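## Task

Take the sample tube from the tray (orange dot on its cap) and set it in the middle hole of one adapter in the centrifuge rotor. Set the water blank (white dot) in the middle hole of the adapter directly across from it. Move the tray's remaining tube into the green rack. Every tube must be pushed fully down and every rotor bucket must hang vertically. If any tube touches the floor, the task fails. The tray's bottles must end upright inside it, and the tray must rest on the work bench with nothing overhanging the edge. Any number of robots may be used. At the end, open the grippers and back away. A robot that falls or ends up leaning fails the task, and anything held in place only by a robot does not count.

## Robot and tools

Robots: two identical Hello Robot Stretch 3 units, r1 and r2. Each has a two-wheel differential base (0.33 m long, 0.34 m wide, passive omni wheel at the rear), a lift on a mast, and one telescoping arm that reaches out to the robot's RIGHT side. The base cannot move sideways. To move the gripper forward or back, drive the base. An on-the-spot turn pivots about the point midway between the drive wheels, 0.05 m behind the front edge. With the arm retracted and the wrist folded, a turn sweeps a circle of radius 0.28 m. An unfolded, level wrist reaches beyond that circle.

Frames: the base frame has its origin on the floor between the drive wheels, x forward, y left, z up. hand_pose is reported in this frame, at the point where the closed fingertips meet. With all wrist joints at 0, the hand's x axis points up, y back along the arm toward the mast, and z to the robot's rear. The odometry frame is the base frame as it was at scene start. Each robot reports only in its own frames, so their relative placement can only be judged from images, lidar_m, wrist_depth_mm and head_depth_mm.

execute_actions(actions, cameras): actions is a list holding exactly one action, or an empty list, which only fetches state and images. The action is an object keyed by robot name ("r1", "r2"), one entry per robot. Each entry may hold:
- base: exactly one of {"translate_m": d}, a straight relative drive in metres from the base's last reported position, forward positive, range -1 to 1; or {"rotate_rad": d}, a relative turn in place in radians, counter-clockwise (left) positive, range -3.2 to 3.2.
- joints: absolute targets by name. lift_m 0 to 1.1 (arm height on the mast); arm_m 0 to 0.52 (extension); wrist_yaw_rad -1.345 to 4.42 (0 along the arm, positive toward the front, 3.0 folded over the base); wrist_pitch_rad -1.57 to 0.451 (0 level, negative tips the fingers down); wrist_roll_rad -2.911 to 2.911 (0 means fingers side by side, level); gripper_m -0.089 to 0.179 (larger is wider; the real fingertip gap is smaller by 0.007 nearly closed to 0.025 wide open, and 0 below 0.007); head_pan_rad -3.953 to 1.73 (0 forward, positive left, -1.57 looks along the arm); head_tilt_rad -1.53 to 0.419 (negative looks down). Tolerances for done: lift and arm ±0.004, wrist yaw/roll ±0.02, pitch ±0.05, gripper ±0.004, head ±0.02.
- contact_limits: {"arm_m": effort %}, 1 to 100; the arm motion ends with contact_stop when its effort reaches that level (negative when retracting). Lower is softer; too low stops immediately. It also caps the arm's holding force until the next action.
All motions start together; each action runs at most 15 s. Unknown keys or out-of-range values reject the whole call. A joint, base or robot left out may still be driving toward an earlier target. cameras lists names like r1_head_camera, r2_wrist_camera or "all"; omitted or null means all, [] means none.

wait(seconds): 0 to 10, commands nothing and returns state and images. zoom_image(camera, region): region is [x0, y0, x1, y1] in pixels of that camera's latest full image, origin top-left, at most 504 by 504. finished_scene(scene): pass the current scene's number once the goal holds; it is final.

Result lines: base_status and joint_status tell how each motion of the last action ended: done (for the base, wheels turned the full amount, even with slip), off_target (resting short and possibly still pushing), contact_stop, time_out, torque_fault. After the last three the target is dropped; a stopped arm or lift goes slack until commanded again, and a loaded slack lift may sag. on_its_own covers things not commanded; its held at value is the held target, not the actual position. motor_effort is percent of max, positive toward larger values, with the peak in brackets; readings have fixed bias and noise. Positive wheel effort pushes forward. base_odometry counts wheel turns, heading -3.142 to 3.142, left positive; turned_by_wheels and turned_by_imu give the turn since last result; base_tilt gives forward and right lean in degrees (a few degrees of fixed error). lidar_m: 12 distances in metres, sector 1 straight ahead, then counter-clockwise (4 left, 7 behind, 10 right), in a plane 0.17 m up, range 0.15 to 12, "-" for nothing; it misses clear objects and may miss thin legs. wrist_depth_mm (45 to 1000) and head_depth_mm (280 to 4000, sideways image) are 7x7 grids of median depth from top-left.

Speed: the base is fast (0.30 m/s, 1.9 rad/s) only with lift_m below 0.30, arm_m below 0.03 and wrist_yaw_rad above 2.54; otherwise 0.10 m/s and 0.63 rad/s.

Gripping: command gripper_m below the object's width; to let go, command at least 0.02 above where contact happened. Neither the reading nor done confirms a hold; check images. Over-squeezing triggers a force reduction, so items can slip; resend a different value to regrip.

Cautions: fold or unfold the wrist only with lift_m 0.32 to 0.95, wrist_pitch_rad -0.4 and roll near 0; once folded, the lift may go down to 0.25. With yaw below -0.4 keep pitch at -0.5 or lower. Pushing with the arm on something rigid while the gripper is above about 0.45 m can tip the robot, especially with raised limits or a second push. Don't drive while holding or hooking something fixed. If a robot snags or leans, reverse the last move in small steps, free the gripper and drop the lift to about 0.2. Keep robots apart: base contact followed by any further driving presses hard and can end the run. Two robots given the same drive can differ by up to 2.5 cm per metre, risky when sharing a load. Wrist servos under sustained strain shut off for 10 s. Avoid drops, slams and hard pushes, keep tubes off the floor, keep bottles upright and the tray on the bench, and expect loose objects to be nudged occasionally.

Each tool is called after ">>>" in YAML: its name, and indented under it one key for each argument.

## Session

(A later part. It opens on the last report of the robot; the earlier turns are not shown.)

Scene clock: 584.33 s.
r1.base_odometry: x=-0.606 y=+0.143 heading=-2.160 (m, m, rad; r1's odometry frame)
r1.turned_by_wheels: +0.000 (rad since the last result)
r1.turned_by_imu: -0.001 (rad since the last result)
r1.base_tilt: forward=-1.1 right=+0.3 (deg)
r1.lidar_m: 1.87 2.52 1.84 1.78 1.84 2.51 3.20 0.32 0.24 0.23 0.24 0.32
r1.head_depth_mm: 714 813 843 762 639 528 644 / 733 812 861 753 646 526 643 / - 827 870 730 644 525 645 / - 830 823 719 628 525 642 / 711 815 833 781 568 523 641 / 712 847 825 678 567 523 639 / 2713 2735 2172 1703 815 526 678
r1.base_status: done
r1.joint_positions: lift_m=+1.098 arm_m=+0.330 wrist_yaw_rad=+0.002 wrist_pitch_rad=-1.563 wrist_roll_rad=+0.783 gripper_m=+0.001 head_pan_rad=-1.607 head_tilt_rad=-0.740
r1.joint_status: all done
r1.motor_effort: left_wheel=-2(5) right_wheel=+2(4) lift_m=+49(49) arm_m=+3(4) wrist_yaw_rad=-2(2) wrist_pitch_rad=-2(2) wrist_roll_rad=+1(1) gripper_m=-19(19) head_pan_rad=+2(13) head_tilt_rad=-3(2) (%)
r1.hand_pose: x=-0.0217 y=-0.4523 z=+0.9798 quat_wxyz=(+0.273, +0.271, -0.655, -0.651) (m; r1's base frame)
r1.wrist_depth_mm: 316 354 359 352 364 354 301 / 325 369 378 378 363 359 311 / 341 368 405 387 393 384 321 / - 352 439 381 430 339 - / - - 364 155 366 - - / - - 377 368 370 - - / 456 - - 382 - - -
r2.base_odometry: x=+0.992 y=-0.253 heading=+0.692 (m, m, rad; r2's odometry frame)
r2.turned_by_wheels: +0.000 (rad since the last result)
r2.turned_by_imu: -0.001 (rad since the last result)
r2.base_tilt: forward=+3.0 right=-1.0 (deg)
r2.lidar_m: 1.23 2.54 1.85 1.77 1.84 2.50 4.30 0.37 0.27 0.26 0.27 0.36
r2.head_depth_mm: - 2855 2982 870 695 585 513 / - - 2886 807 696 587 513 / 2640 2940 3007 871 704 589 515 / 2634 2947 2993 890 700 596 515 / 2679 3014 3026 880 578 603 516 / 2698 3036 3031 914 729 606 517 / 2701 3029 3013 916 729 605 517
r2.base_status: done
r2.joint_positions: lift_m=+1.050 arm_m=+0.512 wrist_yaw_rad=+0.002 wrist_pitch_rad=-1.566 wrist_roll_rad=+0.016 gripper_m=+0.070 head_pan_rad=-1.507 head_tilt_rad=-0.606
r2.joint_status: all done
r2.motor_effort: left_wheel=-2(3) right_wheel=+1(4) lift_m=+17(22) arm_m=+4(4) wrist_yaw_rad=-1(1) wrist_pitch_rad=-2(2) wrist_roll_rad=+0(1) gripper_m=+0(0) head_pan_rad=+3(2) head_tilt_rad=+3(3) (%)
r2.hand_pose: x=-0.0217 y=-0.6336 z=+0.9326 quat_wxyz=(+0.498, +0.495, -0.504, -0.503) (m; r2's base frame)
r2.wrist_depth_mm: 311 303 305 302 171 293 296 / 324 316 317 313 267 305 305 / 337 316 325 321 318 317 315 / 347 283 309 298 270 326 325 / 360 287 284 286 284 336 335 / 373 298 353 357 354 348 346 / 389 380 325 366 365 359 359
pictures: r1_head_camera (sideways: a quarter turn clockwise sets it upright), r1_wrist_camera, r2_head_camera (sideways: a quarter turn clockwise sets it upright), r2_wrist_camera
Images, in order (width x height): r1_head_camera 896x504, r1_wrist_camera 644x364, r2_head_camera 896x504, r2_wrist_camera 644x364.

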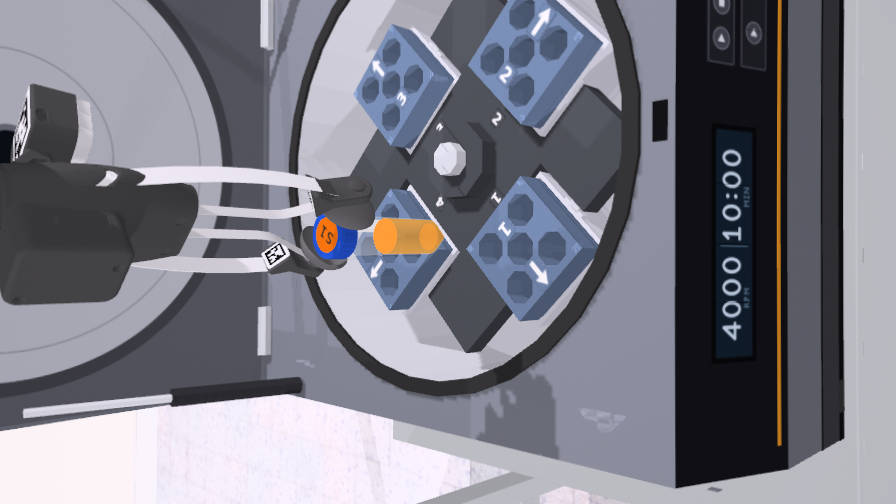

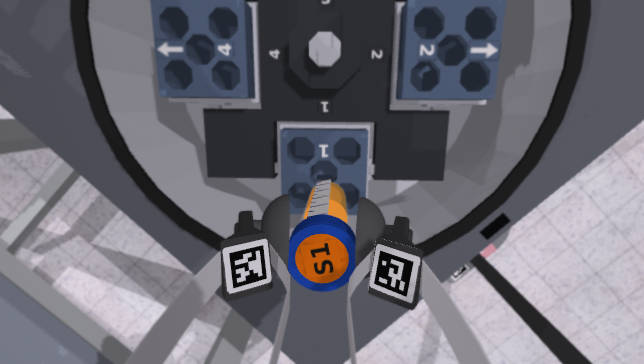

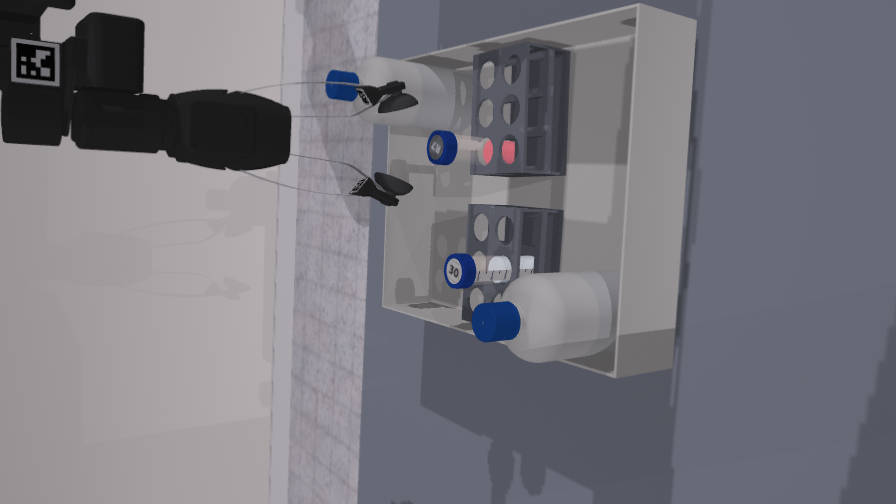

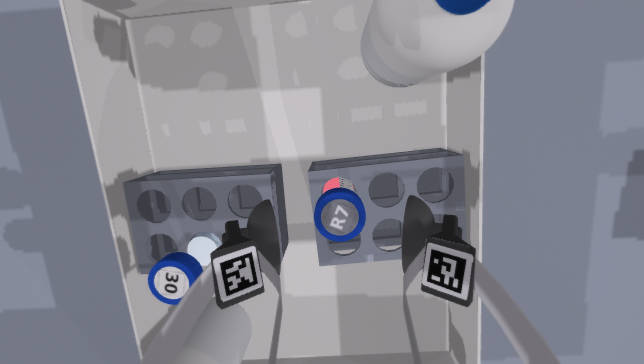

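>>> execute_actions:
  actions:
    - {"r1": {"base": {"translate_m": 0.006}, "joints": {"lift_m": 1.01}}, "r2": {"joints": {"lift_m": 0.992}}}
  cameras: ["r1_head_camera", "r1_wrist_camera", "r2_head_camera", "r2_wrist_camera"]

Scene clock: 627.10 s.
r1.base_odometry: x=-0.609 y=+0.138 heading=-2.160 (m, m, rad; r1's odometry frame)
r1.turned_by_wheels: +0.000 (rad since the last result)
r1.turned_by_imu: -0.001 (rad since the last result)
r1.base_tilt: forward=-1.0 right=+0.2 (deg)
r1.lidar_m: 1.87 2.53 1.84 1.77 1.84 2.52 3.23 0.32 0.24 0.23 0.24 0.32
r1.head_depth_mm: 721 813 849 761 642 528 646 / - 818 870 743 644 527 643 / - - 871 722 644 525 642 / 705 - 838 683 628 525 643 / 710 809 833 794 568 523 643 / 716 845 891 665 566 523 639 / 2721 2781 2166 1710 851 537 679
r1.base_status: done
r1.joint_positions: lift_m=+1.010 arm_m=+0.330 wrist_yaw_rad=+0.002 wrist_pitch_rad=-1.563 wrist_roll_rad=+0.783 gripper_m=+0.001 head_pan_rad=-1.607 head_tilt_rad=-0.740
r1.joint_status: all done
r1.motor_effort: left_wheel=-2(4) right_wheel=+2(8) lift_m=+25(42) arm_m=+3(3) wrist_yaw_rad=-2(1) wrist_pitch_rad=-2(1) wrist_roll_rad=+1(1) gripper_m=-20(21) head_pan_rad=+3(2) head_tilt_rad=-2(3) (%)
r1.hand_pose: x=-0.0217 y=-0.4523 z=+0.8927 quat_wxyz=(+0.273, +0.271, -0.655, -0.651) (m; r1's base frame)
r1.wrist_depth_mm: 276 271 284 263 279 258 261 / 271 288 295 294 289 265 268 / 257 337 309 299 301 335 257 / 257 316 318 289 313 311 244 / 983 270 345 154 360 275 253 / - 275 273 268 270 263 - / - - 282 279 276 - -
r2.base_odometry: x=+0.992 y=-0.253 heading=+0.692 (m, m, rad; r2's odometry frame)
r2.turned_by_wheels: +0.000 (rad since the last result)
r2.turned_by_imu: -0.001 (rad since the last result)
r2.base_tilt: forward=+2.9 right=-1.0 (deg)
r2.lidar_m: 1.24 2.54 1.85 1.77 1.84 2.49 4.32 0.37 0.27 0.26 0.27 0.37
r2.head_depth_mm: 2506 2931 2948 869 696 585 513 / 2561 - 2749 801 697 586 513 / 2615 2895 2871 871 701 589 514 / 2659 2928 2963 891 700 595 515 / 2672 2973 2967 879 577 604 516 / 2733 2993 3013 912 728 604 516 / 2733 3028 3026 912 727 605 517
r2.base_status: not commanded
r2.joint_positions: lift_m=+0.992 arm_m=+0.512 wrist_yaw_rad=+0.002 wrist_pitch_rad=-1.566 wrist_roll_rad=+0.016 gripper_m=+0.070 head_pan_rad=-1.507 head_tilt_rad=-0.606
r2.joint_status: all done
r2.motor_effort: left_wheel=-2(2) right_wheel=+1(1) lift_m=+16(15) arm_m=+3(4) wrist_yaw_rad=-1(1) wrist_pitch_rad=-2(1) wrist_roll_rad=+1(1) gripper_m=+0(0) head_pan_rad=+2(2) head_tilt_rad=+3(3) (%)
r2.hand_pose: x=-0.0217 y=-0.6336 z=+0.8746 quat_wxyz=(+0.498, +0.495, -0.504, -0.503) (m; r2's base frame)
r2.wrist_depth_mm: 233 253 250 247 139 119 242 / 229 261 259 255 253 221 249 / 226 268 266 265 262 245 258 / 223 273 267 265 237 229 267 / 230 243 225 156 217 216 274 / 303 229 232 291 256 283 285 / 316 170 306 302 298 274 293
pictures: r1_head_camera (sideways: a quarter turn clockwise sets it upright), r1_wrist_camera, r2_head_camera (sideways: a quarter turn clockwise sets it upright), r2_wrist_camera
Images, in order (width x height): r1_head_camera 896x504, r1_wrist_camera 644x364, r2_head_camera 896x504, r2_wrist_camera 644x364.

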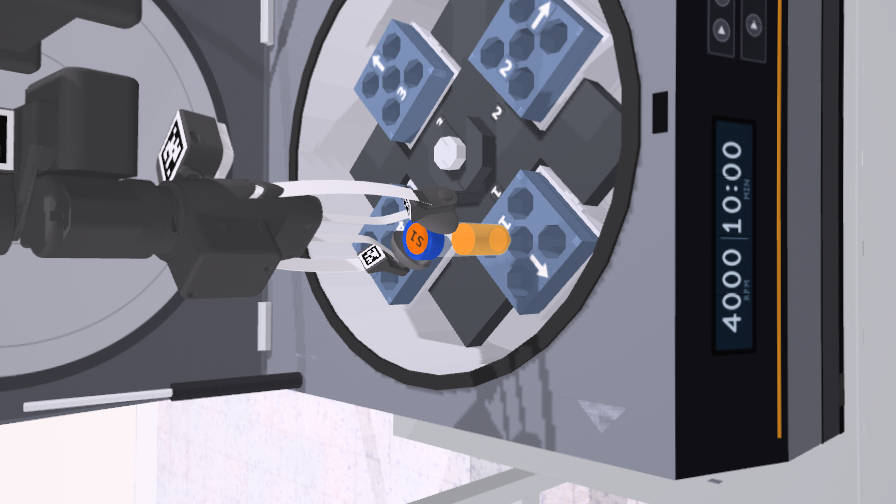

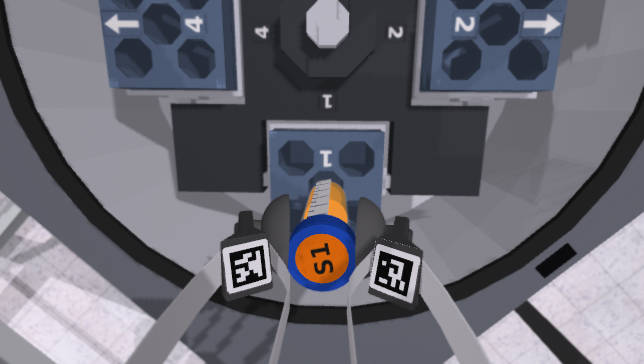

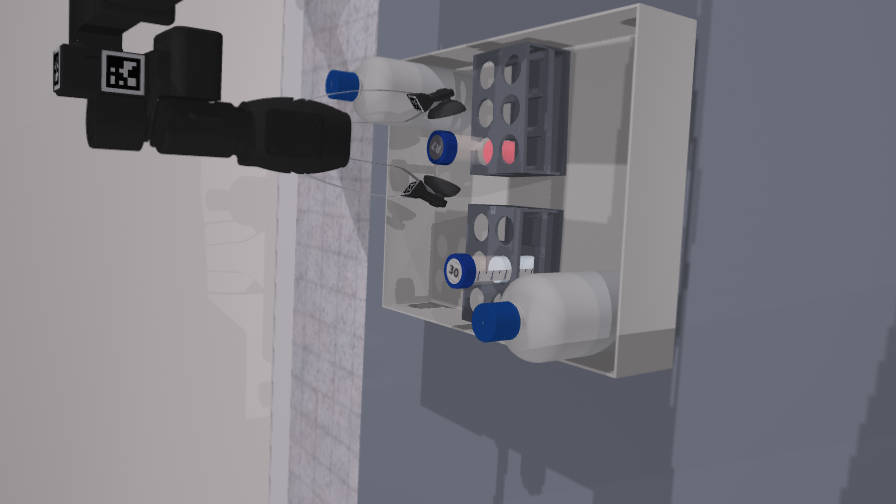

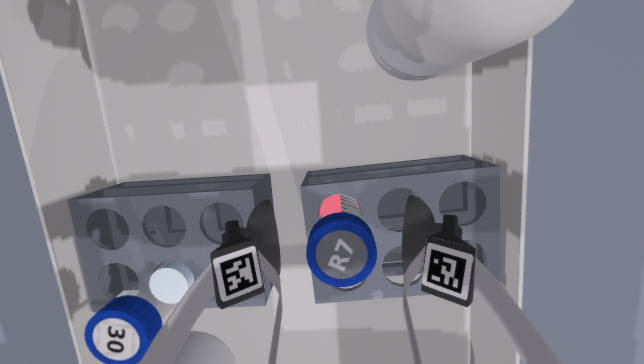

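>>> zoom_image:
  camera: "r1_wrist_camera"
  region: [250, 110, 400, 300]

>>> zoom_image:
  camera: "r1_head_camera"
  region: [390, 160, 610, 320]

Region (250, 110, 400, 300) of r1_wrist_camera's 644x364 image, scaled by 2.653; it fills the left 398 columns of this view, and the rest is white.

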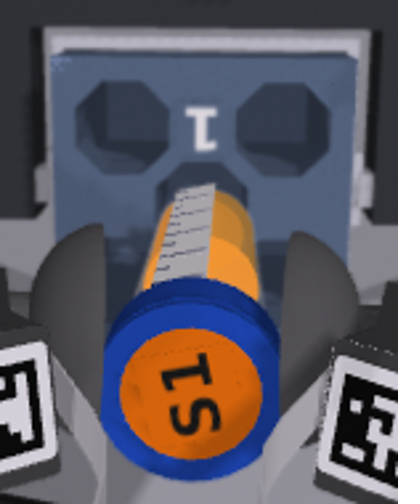

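Region (390, 160, 610, 320) of r1_head_camera's 896x504 image, scaled by 2.291, with more detail than that image has; it fills the top 367 rows of this view, and the rest is white.

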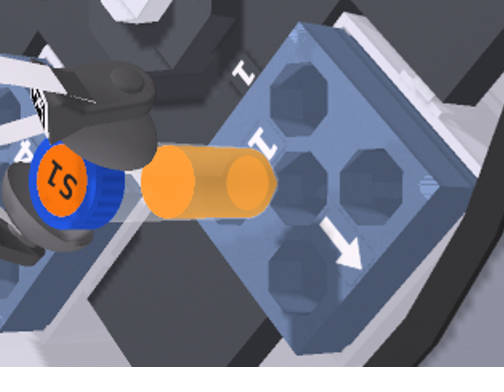

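>>> execute_actions:
  actions:
    - {"r1": {"joints": {"lift_m": 0.965}}, "r2": {"joints": {"gripper_m": 0.0}}}
  cameras: ["r1_head_camera", "r1_wrist_camera", "r2_wrist_camera"]

Scene clock: 645.63 s.
r1.base_odometry: x=-0.609 y=+0.138 heading=-2.160 (m, m, rad; r1's odometry frame)
r1.turned_by_wheels: +0.000 (rad since the last result)
r1.turned_by_imu: -0.001 (rad since the last result)
r1.base_tilt: forward=-1.0 right=+0.4 (deg)
r1.lidar_m: 1.87 2.52 1.84 1.77 1.83 2.52 3.23 0.32 0.24 0.23 0.24 0.32
r1.head_depth_mm: - - 840 761 640 526 645 / - 845 866 744 645 526 645 / - - 865 723 644 526 643 / 711 806 - 692 628 525 642 / 710 812 813 793 568 522 643 / 719 842 891 667 567 522 638 / 2706 2765 2180 1712 850 537 680
r1.base_status: not commanded
r1.joint_positions: lift_m=+0.965 arm_m=+0.330 wrist_yaw_rad=+0.002 wrist_pitch_rad=-1.563 wrist_roll_rad=+0.783 gripper_m=+0.001 head_pan_rad=-1.607 head_tilt_rad=-0.740
r1.joint_status: all done
r1.motor_effort: left_wheel=-2(2) right_wheel=+2(3) lift_m=+25(27) arm_m=+3(3) wrist_yaw_rad=-1(2) wrist_pitch_rad=-2(2) wrist_roll_rad=+1(1) gripper_m=-21(20) head_pan_rad=+3(3) head_tilt_rad=-3(3) (%)
r1.hand_pose: x=-0.0217 y=-0.4523 z=+0.8477 quat_wxyz=(+0.273, +0.271, -0.655, -0.651) (m; r1's base frame)
r1.wrist_depth_mm: 238 226 244 223 240 216 223 / 257 252 252 251 248 243 240 / 258 300 262 256 256 258 256 / 235 277 272 241 264 266 234 / 218 267 349 155 345 278 210 / 226 225 261 271 269 229 210 / - 232 231 232 228 221 -
r2.base_odometry: x=+0.992 y=-0.253 heading=+0.692 (m, m, rad; r2's odometry frame)
r2.turned_by_wheels: +0.000 (rad since the last result)
r2.turned_by_imu: -0.001 (rad since the last result)
r2.base_tilt: forward=+2.9 right=-1.0 (deg)
r2.lidar_m: 1.23 2.54 1.85 1.77 1.83 2.50 4.31 0.37 0.27 0.26 0.27 0.36
r2.head_depth_mm: 2504 2896 2967 871 696 586 512 / 2556 - 2681 803 700 587 514 / 2628 2914 2899 871 700 589 515 / 2636 2994 2983 890 703 595 516 / 2712 2998 3005 877 578 604 516 / 2681 3019 2979 910 727 604 516 / 2753 3053 3031 915 730 605 517
r2.base_status: not commanded
r2.joint_positions: lift_m=+0.992 arm_m=+0.512 wrist_yaw_rad=+0.002 wrist_pitch_rad=-1.566 wrist_roll_rad=+0.016 gripper_m=+0.001 head_pan_rad=-1.507 head_tilt_rad=-0.606
r2.joint_status: all done
r2.motor_effort: left_wheel=-2(2) right_wheel=+1(2) lift_m=+16(16) arm_m=+3(4) wrist_yaw_rad=-1(1) wrist_pitch_rad=-2(2) wrist_roll_rad=+0(0) gripper_m=-15(89) head_pan_rad=+2(2) head_tilt_rad=+3(3) (%)
r2.hand_pose: x=-0.0217 y=-0.6336 z=+0.8746 quat_wxyz=(+0.498, +0.495, -0.504, -0.503) (m; r2's base frame)
r2.wrist_depth_mm: 233 254 249 247 140 119 243 / 228 262 258 256 252 220 249 / 226 269 266 264 262 245 258 / 223 273 267 265 240 227 267 / 230 243 224 152 216 216 274 / 303 229 232 226 255 243 284 / 317 171 305 302 300 295 295
pictures: r1_head_camera (sideways: a quarter turn clockwise sets it upright), r1_wrist_camera, r2_wrist_camera
Images, in order (width x height): r1_head_camera 896x504, r1_wrist_camera 644x364, r2_wrist_camera 644x364.

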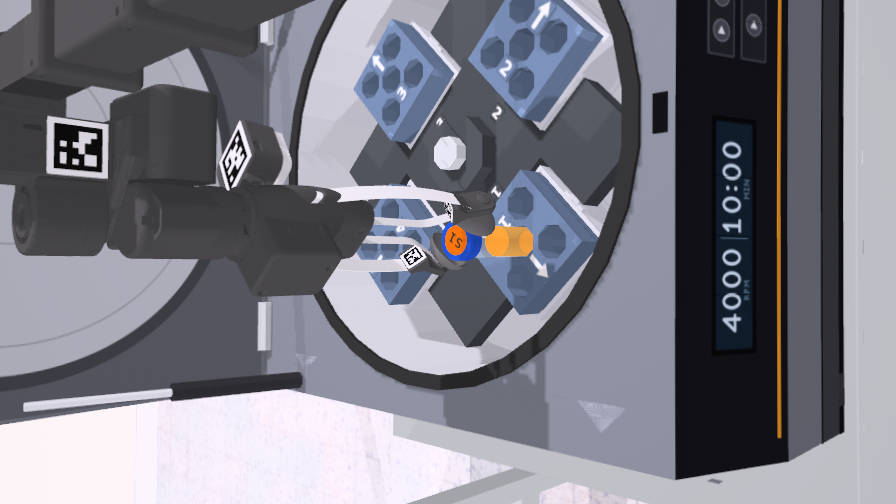

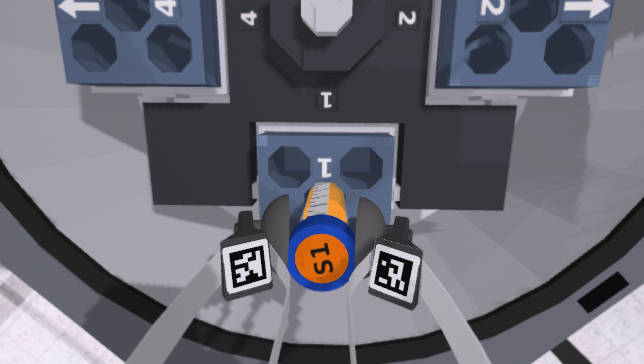

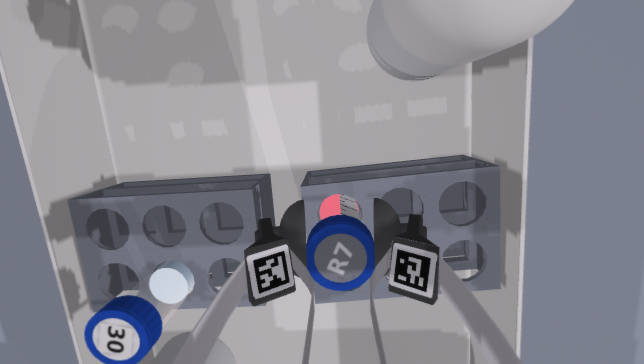

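>>> execute_actions:
  actions:
    - {"r1": {"joints": {"lift_m": 0.922}}, "r2": {"joints": {"lift_m": 1.1}}}
  cameras: ["r1_head_camera", "r1_wrist_camera", "r2_head_camera", "r2_wrist_camera"]

Scene clock: 659.60 s.
r1.base_odometry: x=-0.609 y=+0.138 heading=-2.160 (m, m, rad; r1's odometry frame)
r1.turned_by_wheels: +0.000 (rad since the last result)
r1.turned_by_imu: -0.001 (rad since the last result)
r1.base_tilt: forward=-1.1 right=+0.2 (deg)
r1.lidar_m: 1.86 2.52 1.84 1.77 1.84 2.52 3.22 0.32 0.24 0.23 0.24 0.32
r1.head_depth_mm: 702 - - 752 638 528 643 / 689 - 870 747 644 525 645 / 690 - - 726 642 526 645 / 704 812 - 739 628 524 643 / 710 812 829 793 567 523 642 / 716 845 891 667 567 523 639 / 2737 2771 2159 1697 849 535 678
r1.base_status: not commanded
r1.joint_positions: lift_m=+0.922 arm_m=+0.330 wrist_yaw_rad=+0.002 wrist_pitch_rad=-1.563 wrist_roll_rad=+0.783 gripper_m=+0.001 head_pan_rad=-1.607 head_tilt_rad=-0.740
r1.joint_status: all done
r1.motor_effort: left_wheel=-2(2) right_wheel=+2(2) lift_m=+25(26) arm_m=+3(3) wrist_yaw_rad=-1(2) wrist_pitch_rad=-2(2) wrist_roll_rad=+1(1) gripper_m=-20(19) head_pan_rad=+2(3) head_tilt_rad=-2(3) (%)
r1.hand_pose: x=-0.0217 y=-0.4523 z=+0.8047 quat_wxyz=(+0.273, +0.271, -0.655, -0.651) (m; r1's base frame)
r1.wrist_depth_mm: 189 186 203 183 200 183 175 / 191 186 211 210 208 196 178 / 256 220 216 212 212 214 255 / 237 228 224 204 220 219 232 / 214 258 262 154 228 247 210 / 189 225 262 210 270 229 185 / 178 189 219 233 220 191 169
r2.base_odometry: x=+0.992 y=-0.253 heading=+0.692 (m, m, rad; r2's odometry frame)
r2.turned_by_wheels: +0.000 (rad since the last result)
r2.turned_by_imu: -0.001 (rad since the last result)
r2.base_tilt: forward=+2.9 right=-0.9 (deg)
r2.lidar_m: 1.24 2.54 1.84 1.77 1.84 2.50 4.32 0.37 0.27 0.26 0.27 0.36
r2.head_depth_mm: 2643 2864 2950 868 694 585 513 / - 2961 2969 807 700 587 514 / 2618 2904 2961 880 701 589 515 / 2661 2934 2981 889 703 595 514 / 2695 3002 3030 880 578 604 516 / 2697 3006 3033 912 727 605 517 / 2733 3024 3053 915 729 606 517
r2.base_status: not commanded
r2.joint_positions: lift_m=+1.100 arm_m=+0.512 wrist_yaw_rad=+0.002 wrist_pitch_rad=-1.566 wrist_roll_rad=+0.016 gripper_m=+0.001 head_pan_rad=-1.507 head_tilt_rad=-0.606
r2.joint_status: all done
r2.motor_effort: left_wheel=-2(2) right_wheel=+1(1) lift_m=+23(22) arm_m=+4(4) wrist_yaw_rad=-1(1) wrist_pitch_rad=-1(2) wrist_roll_rad=+1(1) gripper_m=-16(16) head_pan_rad=+2(2) head_tilt_rad=+3(3) (%)
r2.hand_pose: x=-0.0217 y=-0.6336 z=+0.9822 quat_wxyz=(+0.498, +0.495, -0.504, -0.503) (m; r2's base frame)
r2.wrist_depth_mm: 365 334 351 350 213 344 338 / 375 364 362 360 288 357 352 / 388 378 376 371 365 367 363 / 402 392 357 324 322 378 373 / 415 406 333 152 327 391 389 / 432 425 395 412 409 409 402 / 448 442 345 406 381 416 417
pictures: r1_head_camera (sideways: a quarter turn clockwise sets it upright), r1_wrist_camera, r2_head_camera (sideways: a quarter turn clockwise sets it upright), r2_wrist_camera
Images, in order (width x height): r1_head_camera 896x504, r1_wrist_camera 644x364, r2_head_camera 896x504, r2_wrist_camera 644x364.

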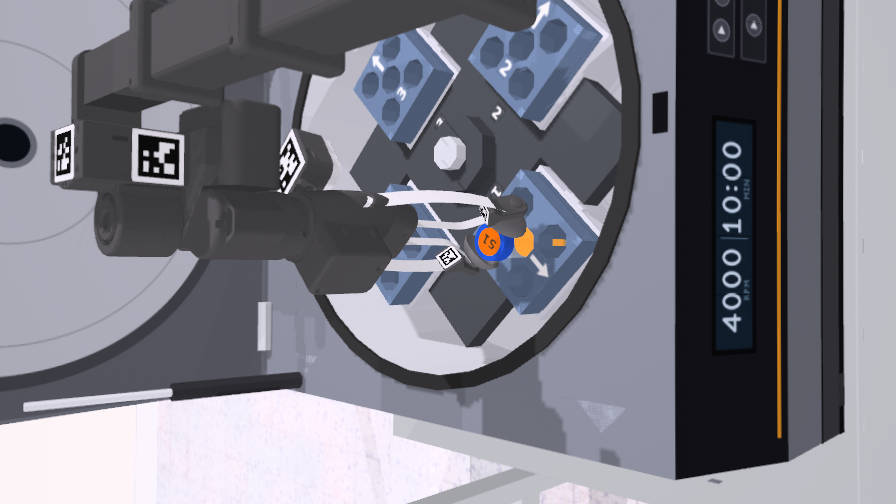

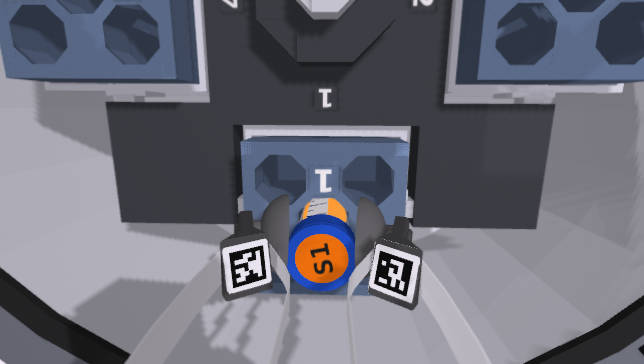

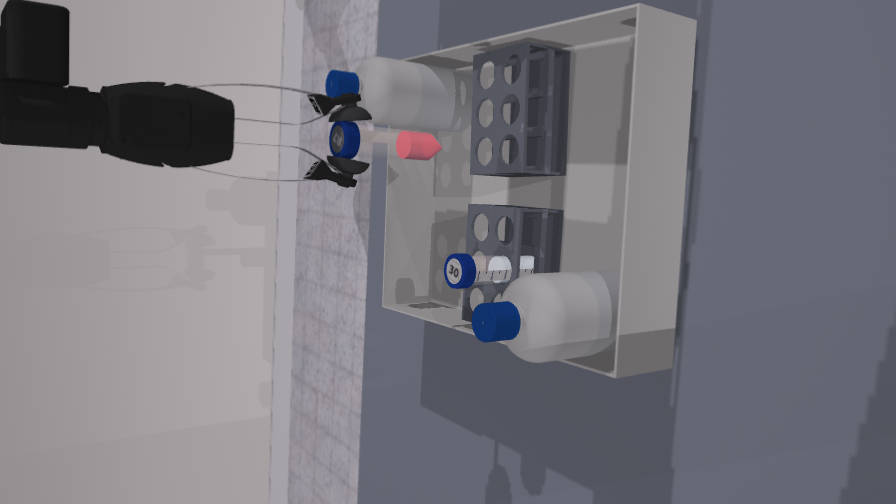

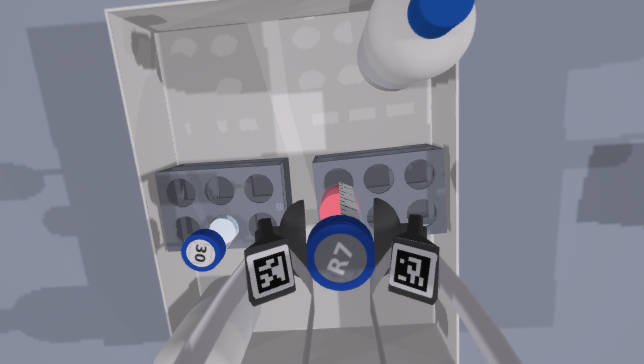

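>>> execute_actions:
  actions:
    - {"r1": {"joints": {"lift_m": 0.916, "gripper_m": 0.07}}, "r2": {"base": {"translate_m": -0.40}, "joints": {"arm_m": 0.40, "head_pan_rad": -1.6, "head_tilt_rad": -0.7}}}
  cameras: ["r1_head_camera", "r1_wrist_camera", "r2_head_camera", "r2_wrist_camera"]

Scene clock: 678.93 s.
r1.base_odometry: x=-0.609 y=+0.138 heading=-2.160 (m, m, rad; r1's odometry frame)
r1.turned_by_wheels: +0.000 (rad since the last result)
r1.turned_by_imu: -0.002 (rad since the last result)
r1.base_tilt: forward=-1.2 right=+0.3 (deg)
r1.lidar_m: 1.86 2.52 1.84 1.78 1.84 2.52 3.23 0.32 0.24 0.23 0.24 0.32
r1.head_depth_mm: 712 - - 741 636 526 645 / 692 - 863 750 645 527 645 / 699 - - 737 643 526 644 / 714 812 - 738 626 524 640 / 711 813 832 792 567 521 641 / 717 849 895 667 566 522 639 / 2723 2732 2154 1708 852 536 677
r1.base_status: not commanded
r1.joint_positions: lift_m=+0.916 arm_m=+0.330 wrist_yaw_rad=+0.002 wrist_pitch_rad=-1.563 wrist_roll_rad=+0.783 gripper_m=+0.070 head_pan_rad=-1.607 head_tilt_rad=-0.740
r1.joint_status: all done
r1.motor_effort: left_wheel=-2(2) right_wheel=+2(2) lift_m=+26(24) arm_m=+3(3) wrist_yaw_rad=-2(1) wrist_pitch_rad=-2(2) wrist_roll_rad=+1(1) gripper_m=+2(99) head_pan_rad=+4(1) head_tilt_rad=-3(3) (%)
r1.hand_pose: x=-0.0217 y=-0.4523 z=+0.7987 quat_wxyz=(+0.273, +0.271, -0.655, -0.651) (m; r1's base frame)
r1.wrist_depth_mm: 177 185 198 179 194 182 171 / 185 187 204 202 202 194 173 / 258 215 210 207 207 205 252 / 237 222 217 193 215 213 235 / 215 248 226 166 220 248 211 / 189 220 245 205 226 226 185 / 173 195 220 235 220 192 165
r2.base_odometry: x=+0.684 y=-0.508 heading=+0.692 (m, m, rad; r2's odometry frame)
r2.turned_by_wheels: +0.000 (rad since the last result)
r2.turned_by_imu: -0.003 (rad since the last result)
r2.base_tilt: forward=+2.9 right=-1.0 (deg)
r2.lidar_m: 0.98 2.54 1.85 1.77 1.83 2.50 3.92 0.38 0.27 0.26 0.27 0.37
r2.head_depth_mm: 2661 2995 1014 802 663 564 501 / 2684 3007 1017 779 665 566 501 / - 3085 1027 732 665 567 502 / 2649 3015 1026 786 668 568 502 / 2681 3030 1031 811 669 567 502 / 2722 3016 1033 814 670 569 505 / 2715 3042 839 769 670 571 515
r2.base_status: done
r2.joint_positions: lift_m=+1.100 arm_m=+0.400 wrist_yaw_rad=+0.002 wrist_pitch_rad=-1.566 wrist_roll_rad=+0.016 gripper_m=+0.001 head_pan_rad=-1.593 head_tilt_rad=-0.691
r2.joint_status: all done
r2.motor_effort: left_wheel=-1(7) right_wheel=+1(2) lift_m=+23(23) arm_m=-3(4) wrist_yaw_rad=-1(1) wrist_pitch_rad=-2(1) wrist_roll_rad=+0(1) gripper_m=-17(16) head_pan_rad=-3(7) head_tilt_rad=-4(15) (%)
r2.hand_pose: x=-0.0217 y=-0.5224 z=+0.9822 quat_wxyz=(+0.498, +0.495, -0.504, -0.503) (m; r2's base frame)
r2.wrist_depth_mm: 339 361 357 351 350 344 342 / 332 369 363 355 331 355 353 / 343 383 378 371 364 365 366 / 366 395 396 385 384 381 377 / 409 406 405 152 394 390 394 / 416 428 424 418 414 405 409 / 448 444 435 431 424 424 423
pictures: r1_head_camera (sideways: a quarter turn clockwise sets it upright), r1_wrist_camera, r2_head_camera (sideways: a quarter turn clockwise sets it upright), r2_wrist_camera
Images, in order (width x height): r1_head_camera 896x504, r1_wrist_camera 644x364, r2_head_camera 896x504, r2_wrist_camera 644x364.

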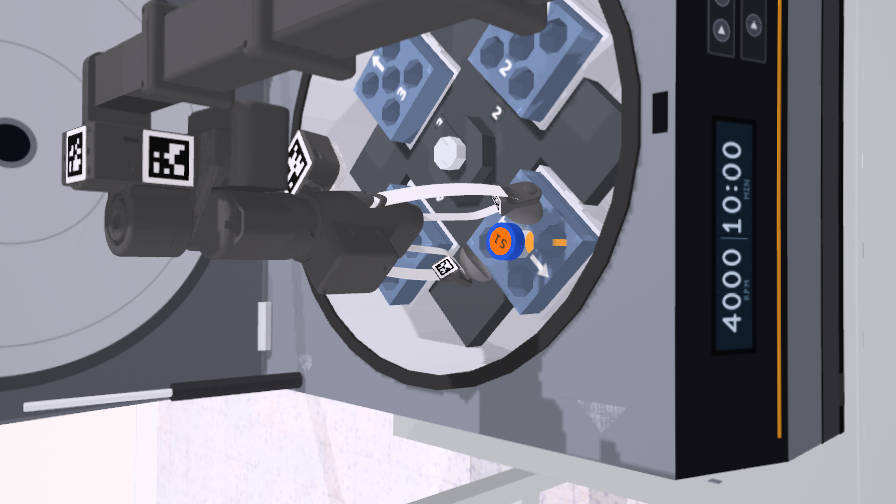

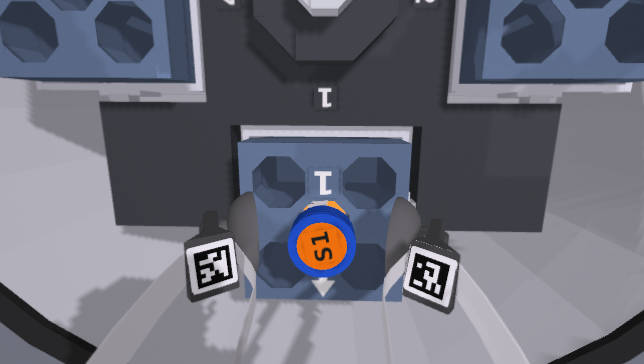

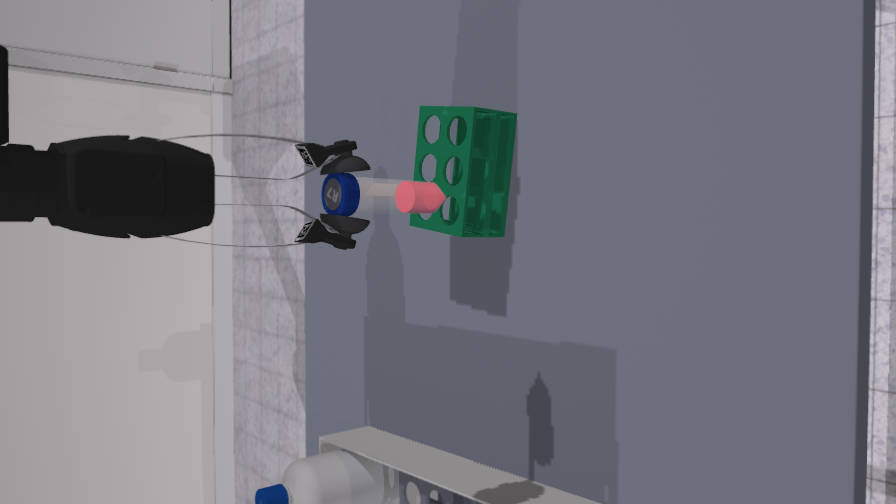

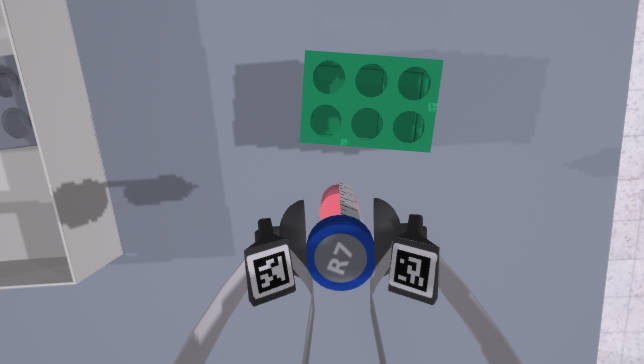

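>>> execute_actions:
  actions:
    - {"r1": {"joints": {"lift_m": 0.957}}, "r2": {"base": {"translate_m": 0.009}, "joints": {"arm_m": 0.462, "lift_m": 1.07}}}
  cameras: ["r1_wrist_camera", "r2_head_camera", "r2_wrist_camera"]

Scene clock: 708.53 s.
r1.base_odometry: x=-0.609 y=+0.138 heading=-2.160 (m, m, rad; r1's odometry frame)
r1.turned_by_wheels: +0.000 (rad since the last result)
r1.turned_by_imu: -0.001 (rad since the last result)
r1.base_tilt: forward=-1.0 right=+0.3 (deg)
r1.lidar_m: 1.87 2.52 1.84 1.77 1.84 2.51 3.22 0.32 0.24 0.23 0.24 0.32
r1.head_depth_mm: - - 834 763 642 527 642 / - 851 864 743 646 525 645 / - - 871 756 641 525 645 / 697 814 - 734 628 523 641 / 710 812 816 791 568 523 641 / 715 847 892 668 567 523 639 / 2712 2729 2167 1697 850 537 679
r1.base_status: not commanded
r1.joint_positions: lift_m=+0.957 arm_m=+0.330 wrist_yaw_rad=+0.002 wrist_pitch_rad=-1.563 wrist_roll_rad=+0.783 gripper_m=+0.070 head_pan_rad=-1.607 head_tilt_rad=-0.740
r1.joint_status: all done
r1.motor_effort: left_wheel=-2(2) right_wheel=+2(2) lift_m=+49(52) arm_m=+3(3) wrist_yaw_rad=-1(2) wrist_pitch_rad=-2(2) wrist_roll_rad=+1(1) gripper_m=-1(0) head_pan_rad=+2(3) head_tilt_rad=-3(3) (%)
r1.hand_pose: x=-0.0217 y=-0.4523 z=+0.8389 quat_wxyz=(+0.273, +0.271, -0.655, -0.651) (m; r1's base frame)
r1.wrist_depth_mm: 224 216 235 215 230 208 212 / 249 249 243 242 242 243 237 / 259 294 251 248 247 247 255 / 237 268 262 232 256 257 234 / 214 267 244 242 295 267 211 / 215 221 264 287 269 226 201 / - 220 221 235 222 211 -
r2.base_odometry: x=+0.691 y=-0.503 heading=+0.692 (m, m, rad; r2's odometry frame)
r2.turned_by_wheels: +0.000 (rad since the last result)
r2.turned_by_imu: -0.001 (rad since the last result)
r2.base_tilt: forward=+2.9 right=-0.9 (deg)
r2.lidar_m: 0.98 2.54 1.84 1.77 1.83 2.49 3.91 0.38 0.27 0.26 0.27 0.37
r2.head_depth_mm: 2644 2941 1015 802 661 564 500 / 2715 2963 1018 759 666 565 501 / - 3001 1023 730 665 566 502 / 2693 2990 1028 810 667 568 503 / 2682 3032 1032 813 668 568 503 / 2708 3028 1037 813 671 570 505 / 2689 3052 824 767 656 571 515
r2.base_status: done
r2.joint_positions: lift_m=+1.070 arm_m=+0.462 wrist_yaw_rad=+0.002 wrist_pitch_rad=-1.566 wrist_roll_rad=+0.016 gripper_m=+0.001 head_pan_rad=-1.593 head_tilt_rad=-0.691
r2.joint_status: all done
r2.motor_effort: left_wheel=-1(3) right_wheel=+1(3) lift_m=+16(17) arm_m=+4(4) wrist_yaw_rad=+0(1) wrist_pitch_rad=-2(2) wrist_roll_rad=+1(0) gripper_m=-16(16) head_pan_rad=-3(2) head_tilt_rad=-4(4) (%)
r2.hand_pose: x=-0.0217 y=-0.5836 z=+0.9526 quat_wxyz=(+0.498, +0.495, -0.504, -0.503) (m; r2's base frame)
r2.wrist_depth_mm: 327 329 329 323 321 319 313 / 323 341 337 334 330 328 324 / 329 352 350 338 336 336 335 / 323 362 360 298 293 350 344 / 337 375 372 151 362 359 355 / 369 390 388 382 385 375 368 / 362 407 402 398 392 388 383
pictures: r1_wrist_camera, r2_head_camera (sideways: a quarter turn clockwise sets it upright), r2_wrist_camera
Images, in order (width x height): r1_wrist_camera 644x364, r2_head_camera 896x504, r2_wrist_camera 644x364.

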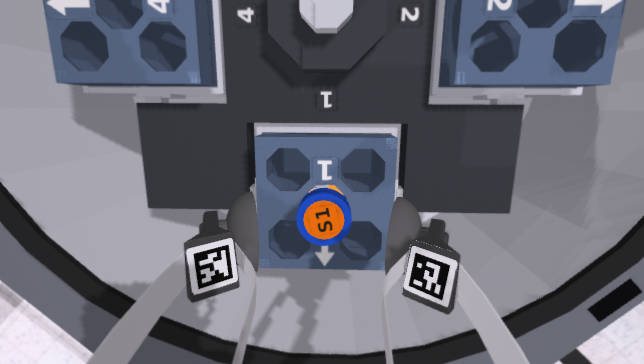

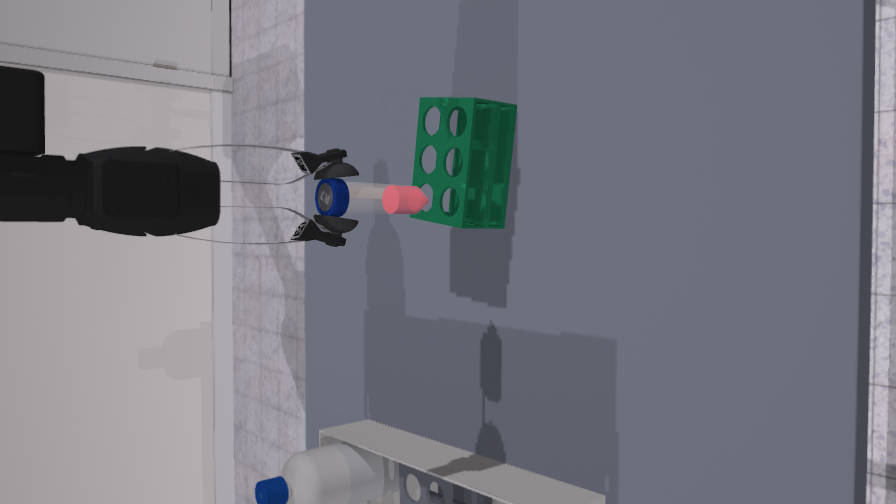

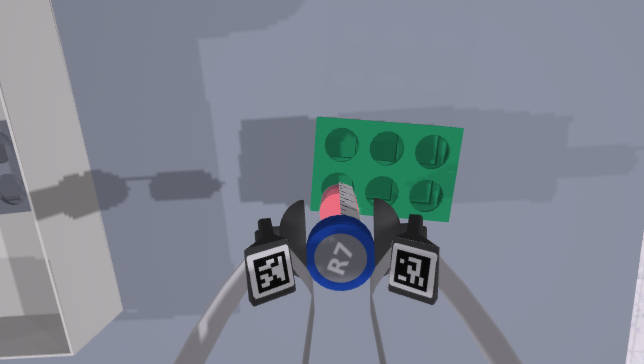

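>>> zoom_image:
  camera: "r2_wrist_camera"
  region: [280, 110, 470, 300]

>>> zoom_image:
  camera: "r2_head_camera"
  region: [290, 90, 530, 250]

Region (280, 110, 470, 300) of r2_wrist_camera's 644x364 image, scaled by 2.653.

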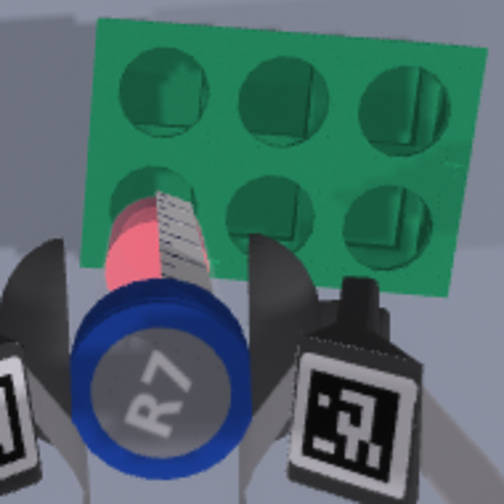

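Region (290, 90, 530, 250) of r2_head_camera's 896x504 image, scaled by 2.100, with more detail than that image has.

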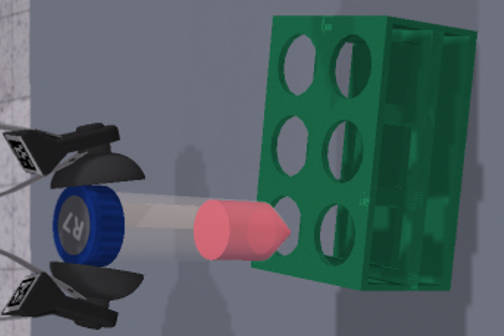

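>>> execute_actions:
  actions:
    - {"r1": {"joints": {"gripper_m": 0.0}}, "r2": {"joints": {"lift_m": 0.99}}}
  cameras: ["r1_head_camera", "r1_wrist_camera", "r2_head_camera", "r2_wrist_camera"]

Scene clock: 730.90 s.
r1.base_odometry: x=-0.609 y=+0.138 heading=-2.160 (m, m, rad; r1's odometry frame)
r1.turned_by_wheels: +0.000 (rad since the last result)
r1.turned_by_imu: -0.001 (rad since the last result)
r1.base_tilt: forward=-1.0 right=+0.2 (deg)
r1.lidar_m: 1.86 2.52 1.84 1.77 1.83 2.51 3.21 0.32 0.24 0.23 0.24 0.32
r1.head_depth_mm: - - 829 759 641 527 647 / - 850 863 746 646 525 646 / - - 870 735 643 524 642 / 699 813 - 757 626 525 644 / 710 812 816 795 566 522 641 / 719 848 888 668 568 522 639 / 2739 2703 2174 1694 850 536 678
r1.base_status: not commanded
r1.joint_positions: lift_m=+0.957 arm_m=+0.330 wrist_yaw_rad=+0.002 wrist_pitch_rad=-1.563 wrist_roll_rad=+0.783 gripper_m=+0.000 head_pan_rad=-1.607 head_tilt_rad=-0.740
r1.joint_status: all done
r1.motor_effort: left_wheel=-2(2) right_wheel=+2(2) lift_m=+49(49) arm_m=+3(3) wrist_yaw_rad=-1(1) wrist_pitch_rad=-2(2) wrist_roll_rad=+1(1) gripper_m=-4(98) head_pan_rad=+2(3) head_tilt_rad=-3(3) (%)
r1.hand_pose: x=-0.0217 y=-0.4523 z=+0.8389 quat_wxyz=(+0.273, +0.271, -0.655, -0.651) (m; r1's base frame)
r1.wrist_depth_mm: 223 216 233 215 232 209 211 / 248 249 246 242 241 242 237 / 257 296 251 248 249 248 255 / 238 271 259 233 255 258 233 / 215 266 348 - 345 265 210 / 214 226 265 282 273 231 202 / - 221 224 233 223 211 -
r2.base_odometry: x=+0.691 y=-0.503 heading=+0.692 (m, m, rad; r2's odometry frame)
r2.turned_by_wheels: +0.000 (rad since the last result)
r2.turned_by_imu: -0.001 (rad since the last result)
r2.base_tilt: forward=+2.8 right=-1.0 (deg)
r2.lidar_m: 0.98 2.55 1.84 1.77 1.83 2.49 3.93 0.38 0.27 0.26 0.27 0.37
r2.head_depth_mm: - 2941 1017 803 662 564 499 / - 2980 1019 758 663 566 500 / - - 983 724 666 567 502 / 2670 2994 1026 787 667 569 502 / 2649 3037 1032 811 667 568 504 / 2723 3038 1035 817 672 570 504 / 2673 3041 821 769 657 570 514
r2.base_status: not commanded
r2.joint_positions: lift_m=+0.990 arm_m=+0.462 wrist_yaw_rad=+0.002 wrist_pitch_rad=-1.566 wrist_roll_rad=+0.016 gripper_m=+0.001 head_pan_rad=-1.593 head_tilt_rad=-0.691
r2.joint_status: all done
r2.motor_effort: left_wheel=-1(1) right_wheel=+1(1) lift_m=+16(18) arm_m=+3(3) wrist_yaw_rad=-1(1) wrist_pitch_rad=-2(2) wrist_roll_rad=+0(0) gripper_m=-15(16) head_pan_rad=-2(2) head_tilt_rad=-4(4) (%)
r2.hand_pose: x=-0.0217 y=-0.5836 z=+0.8726 quat_wxyz=(+0.498, +0.495, -0.504, -0.503) (m; r2's base frame)
r2.wrist_depth_mm: 256 254 252 248 246 244 241 / 265 262 259 257 254 252 249 / 273 271 267 262 259 257 256 / 283 281 276 217 210 263 263 / 291 291 288 152 245 275 272 / 302 301 297 294 292 286 283 / 309 311 309 304 302 296 293
pictures: r1_head_camera (sideways: a quarter turn clockwise sets it upright), r1_wrist_camera, r2_head_camera (sideways: a quarter turn clockwise sets it upright), r2_wrist_camera
Images, in order (width x height): r1_head_camera 896x504, r1_wrist_camera 644x364, r2_head_camera 896x504, r2_wrist_camera 644x364.

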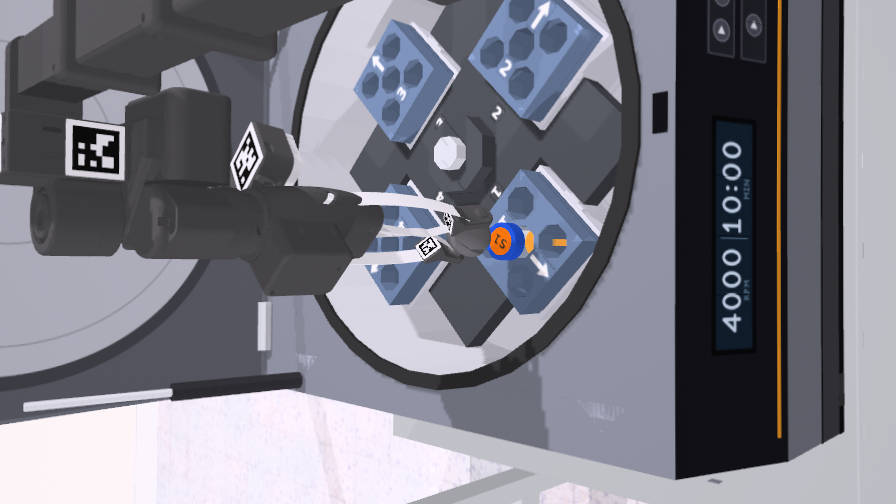

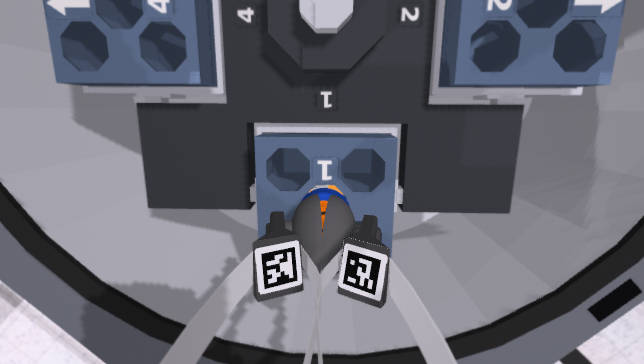

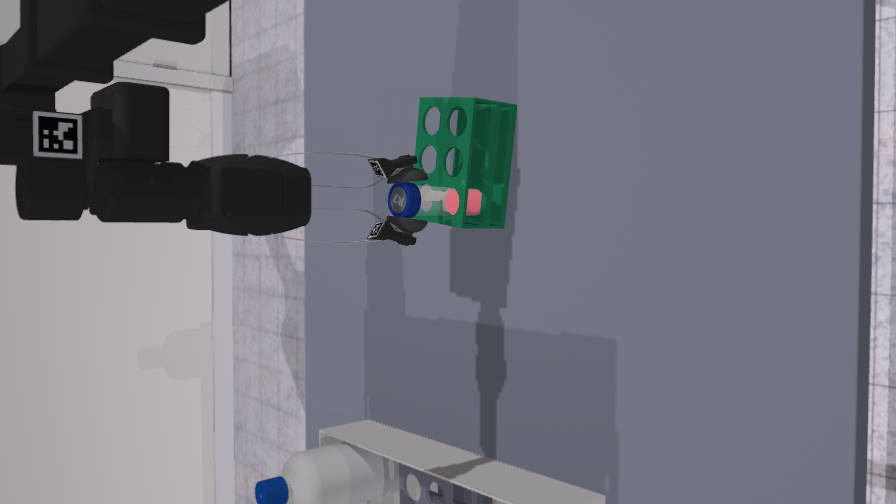

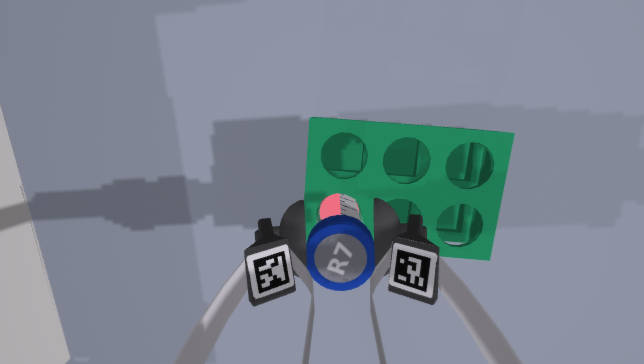

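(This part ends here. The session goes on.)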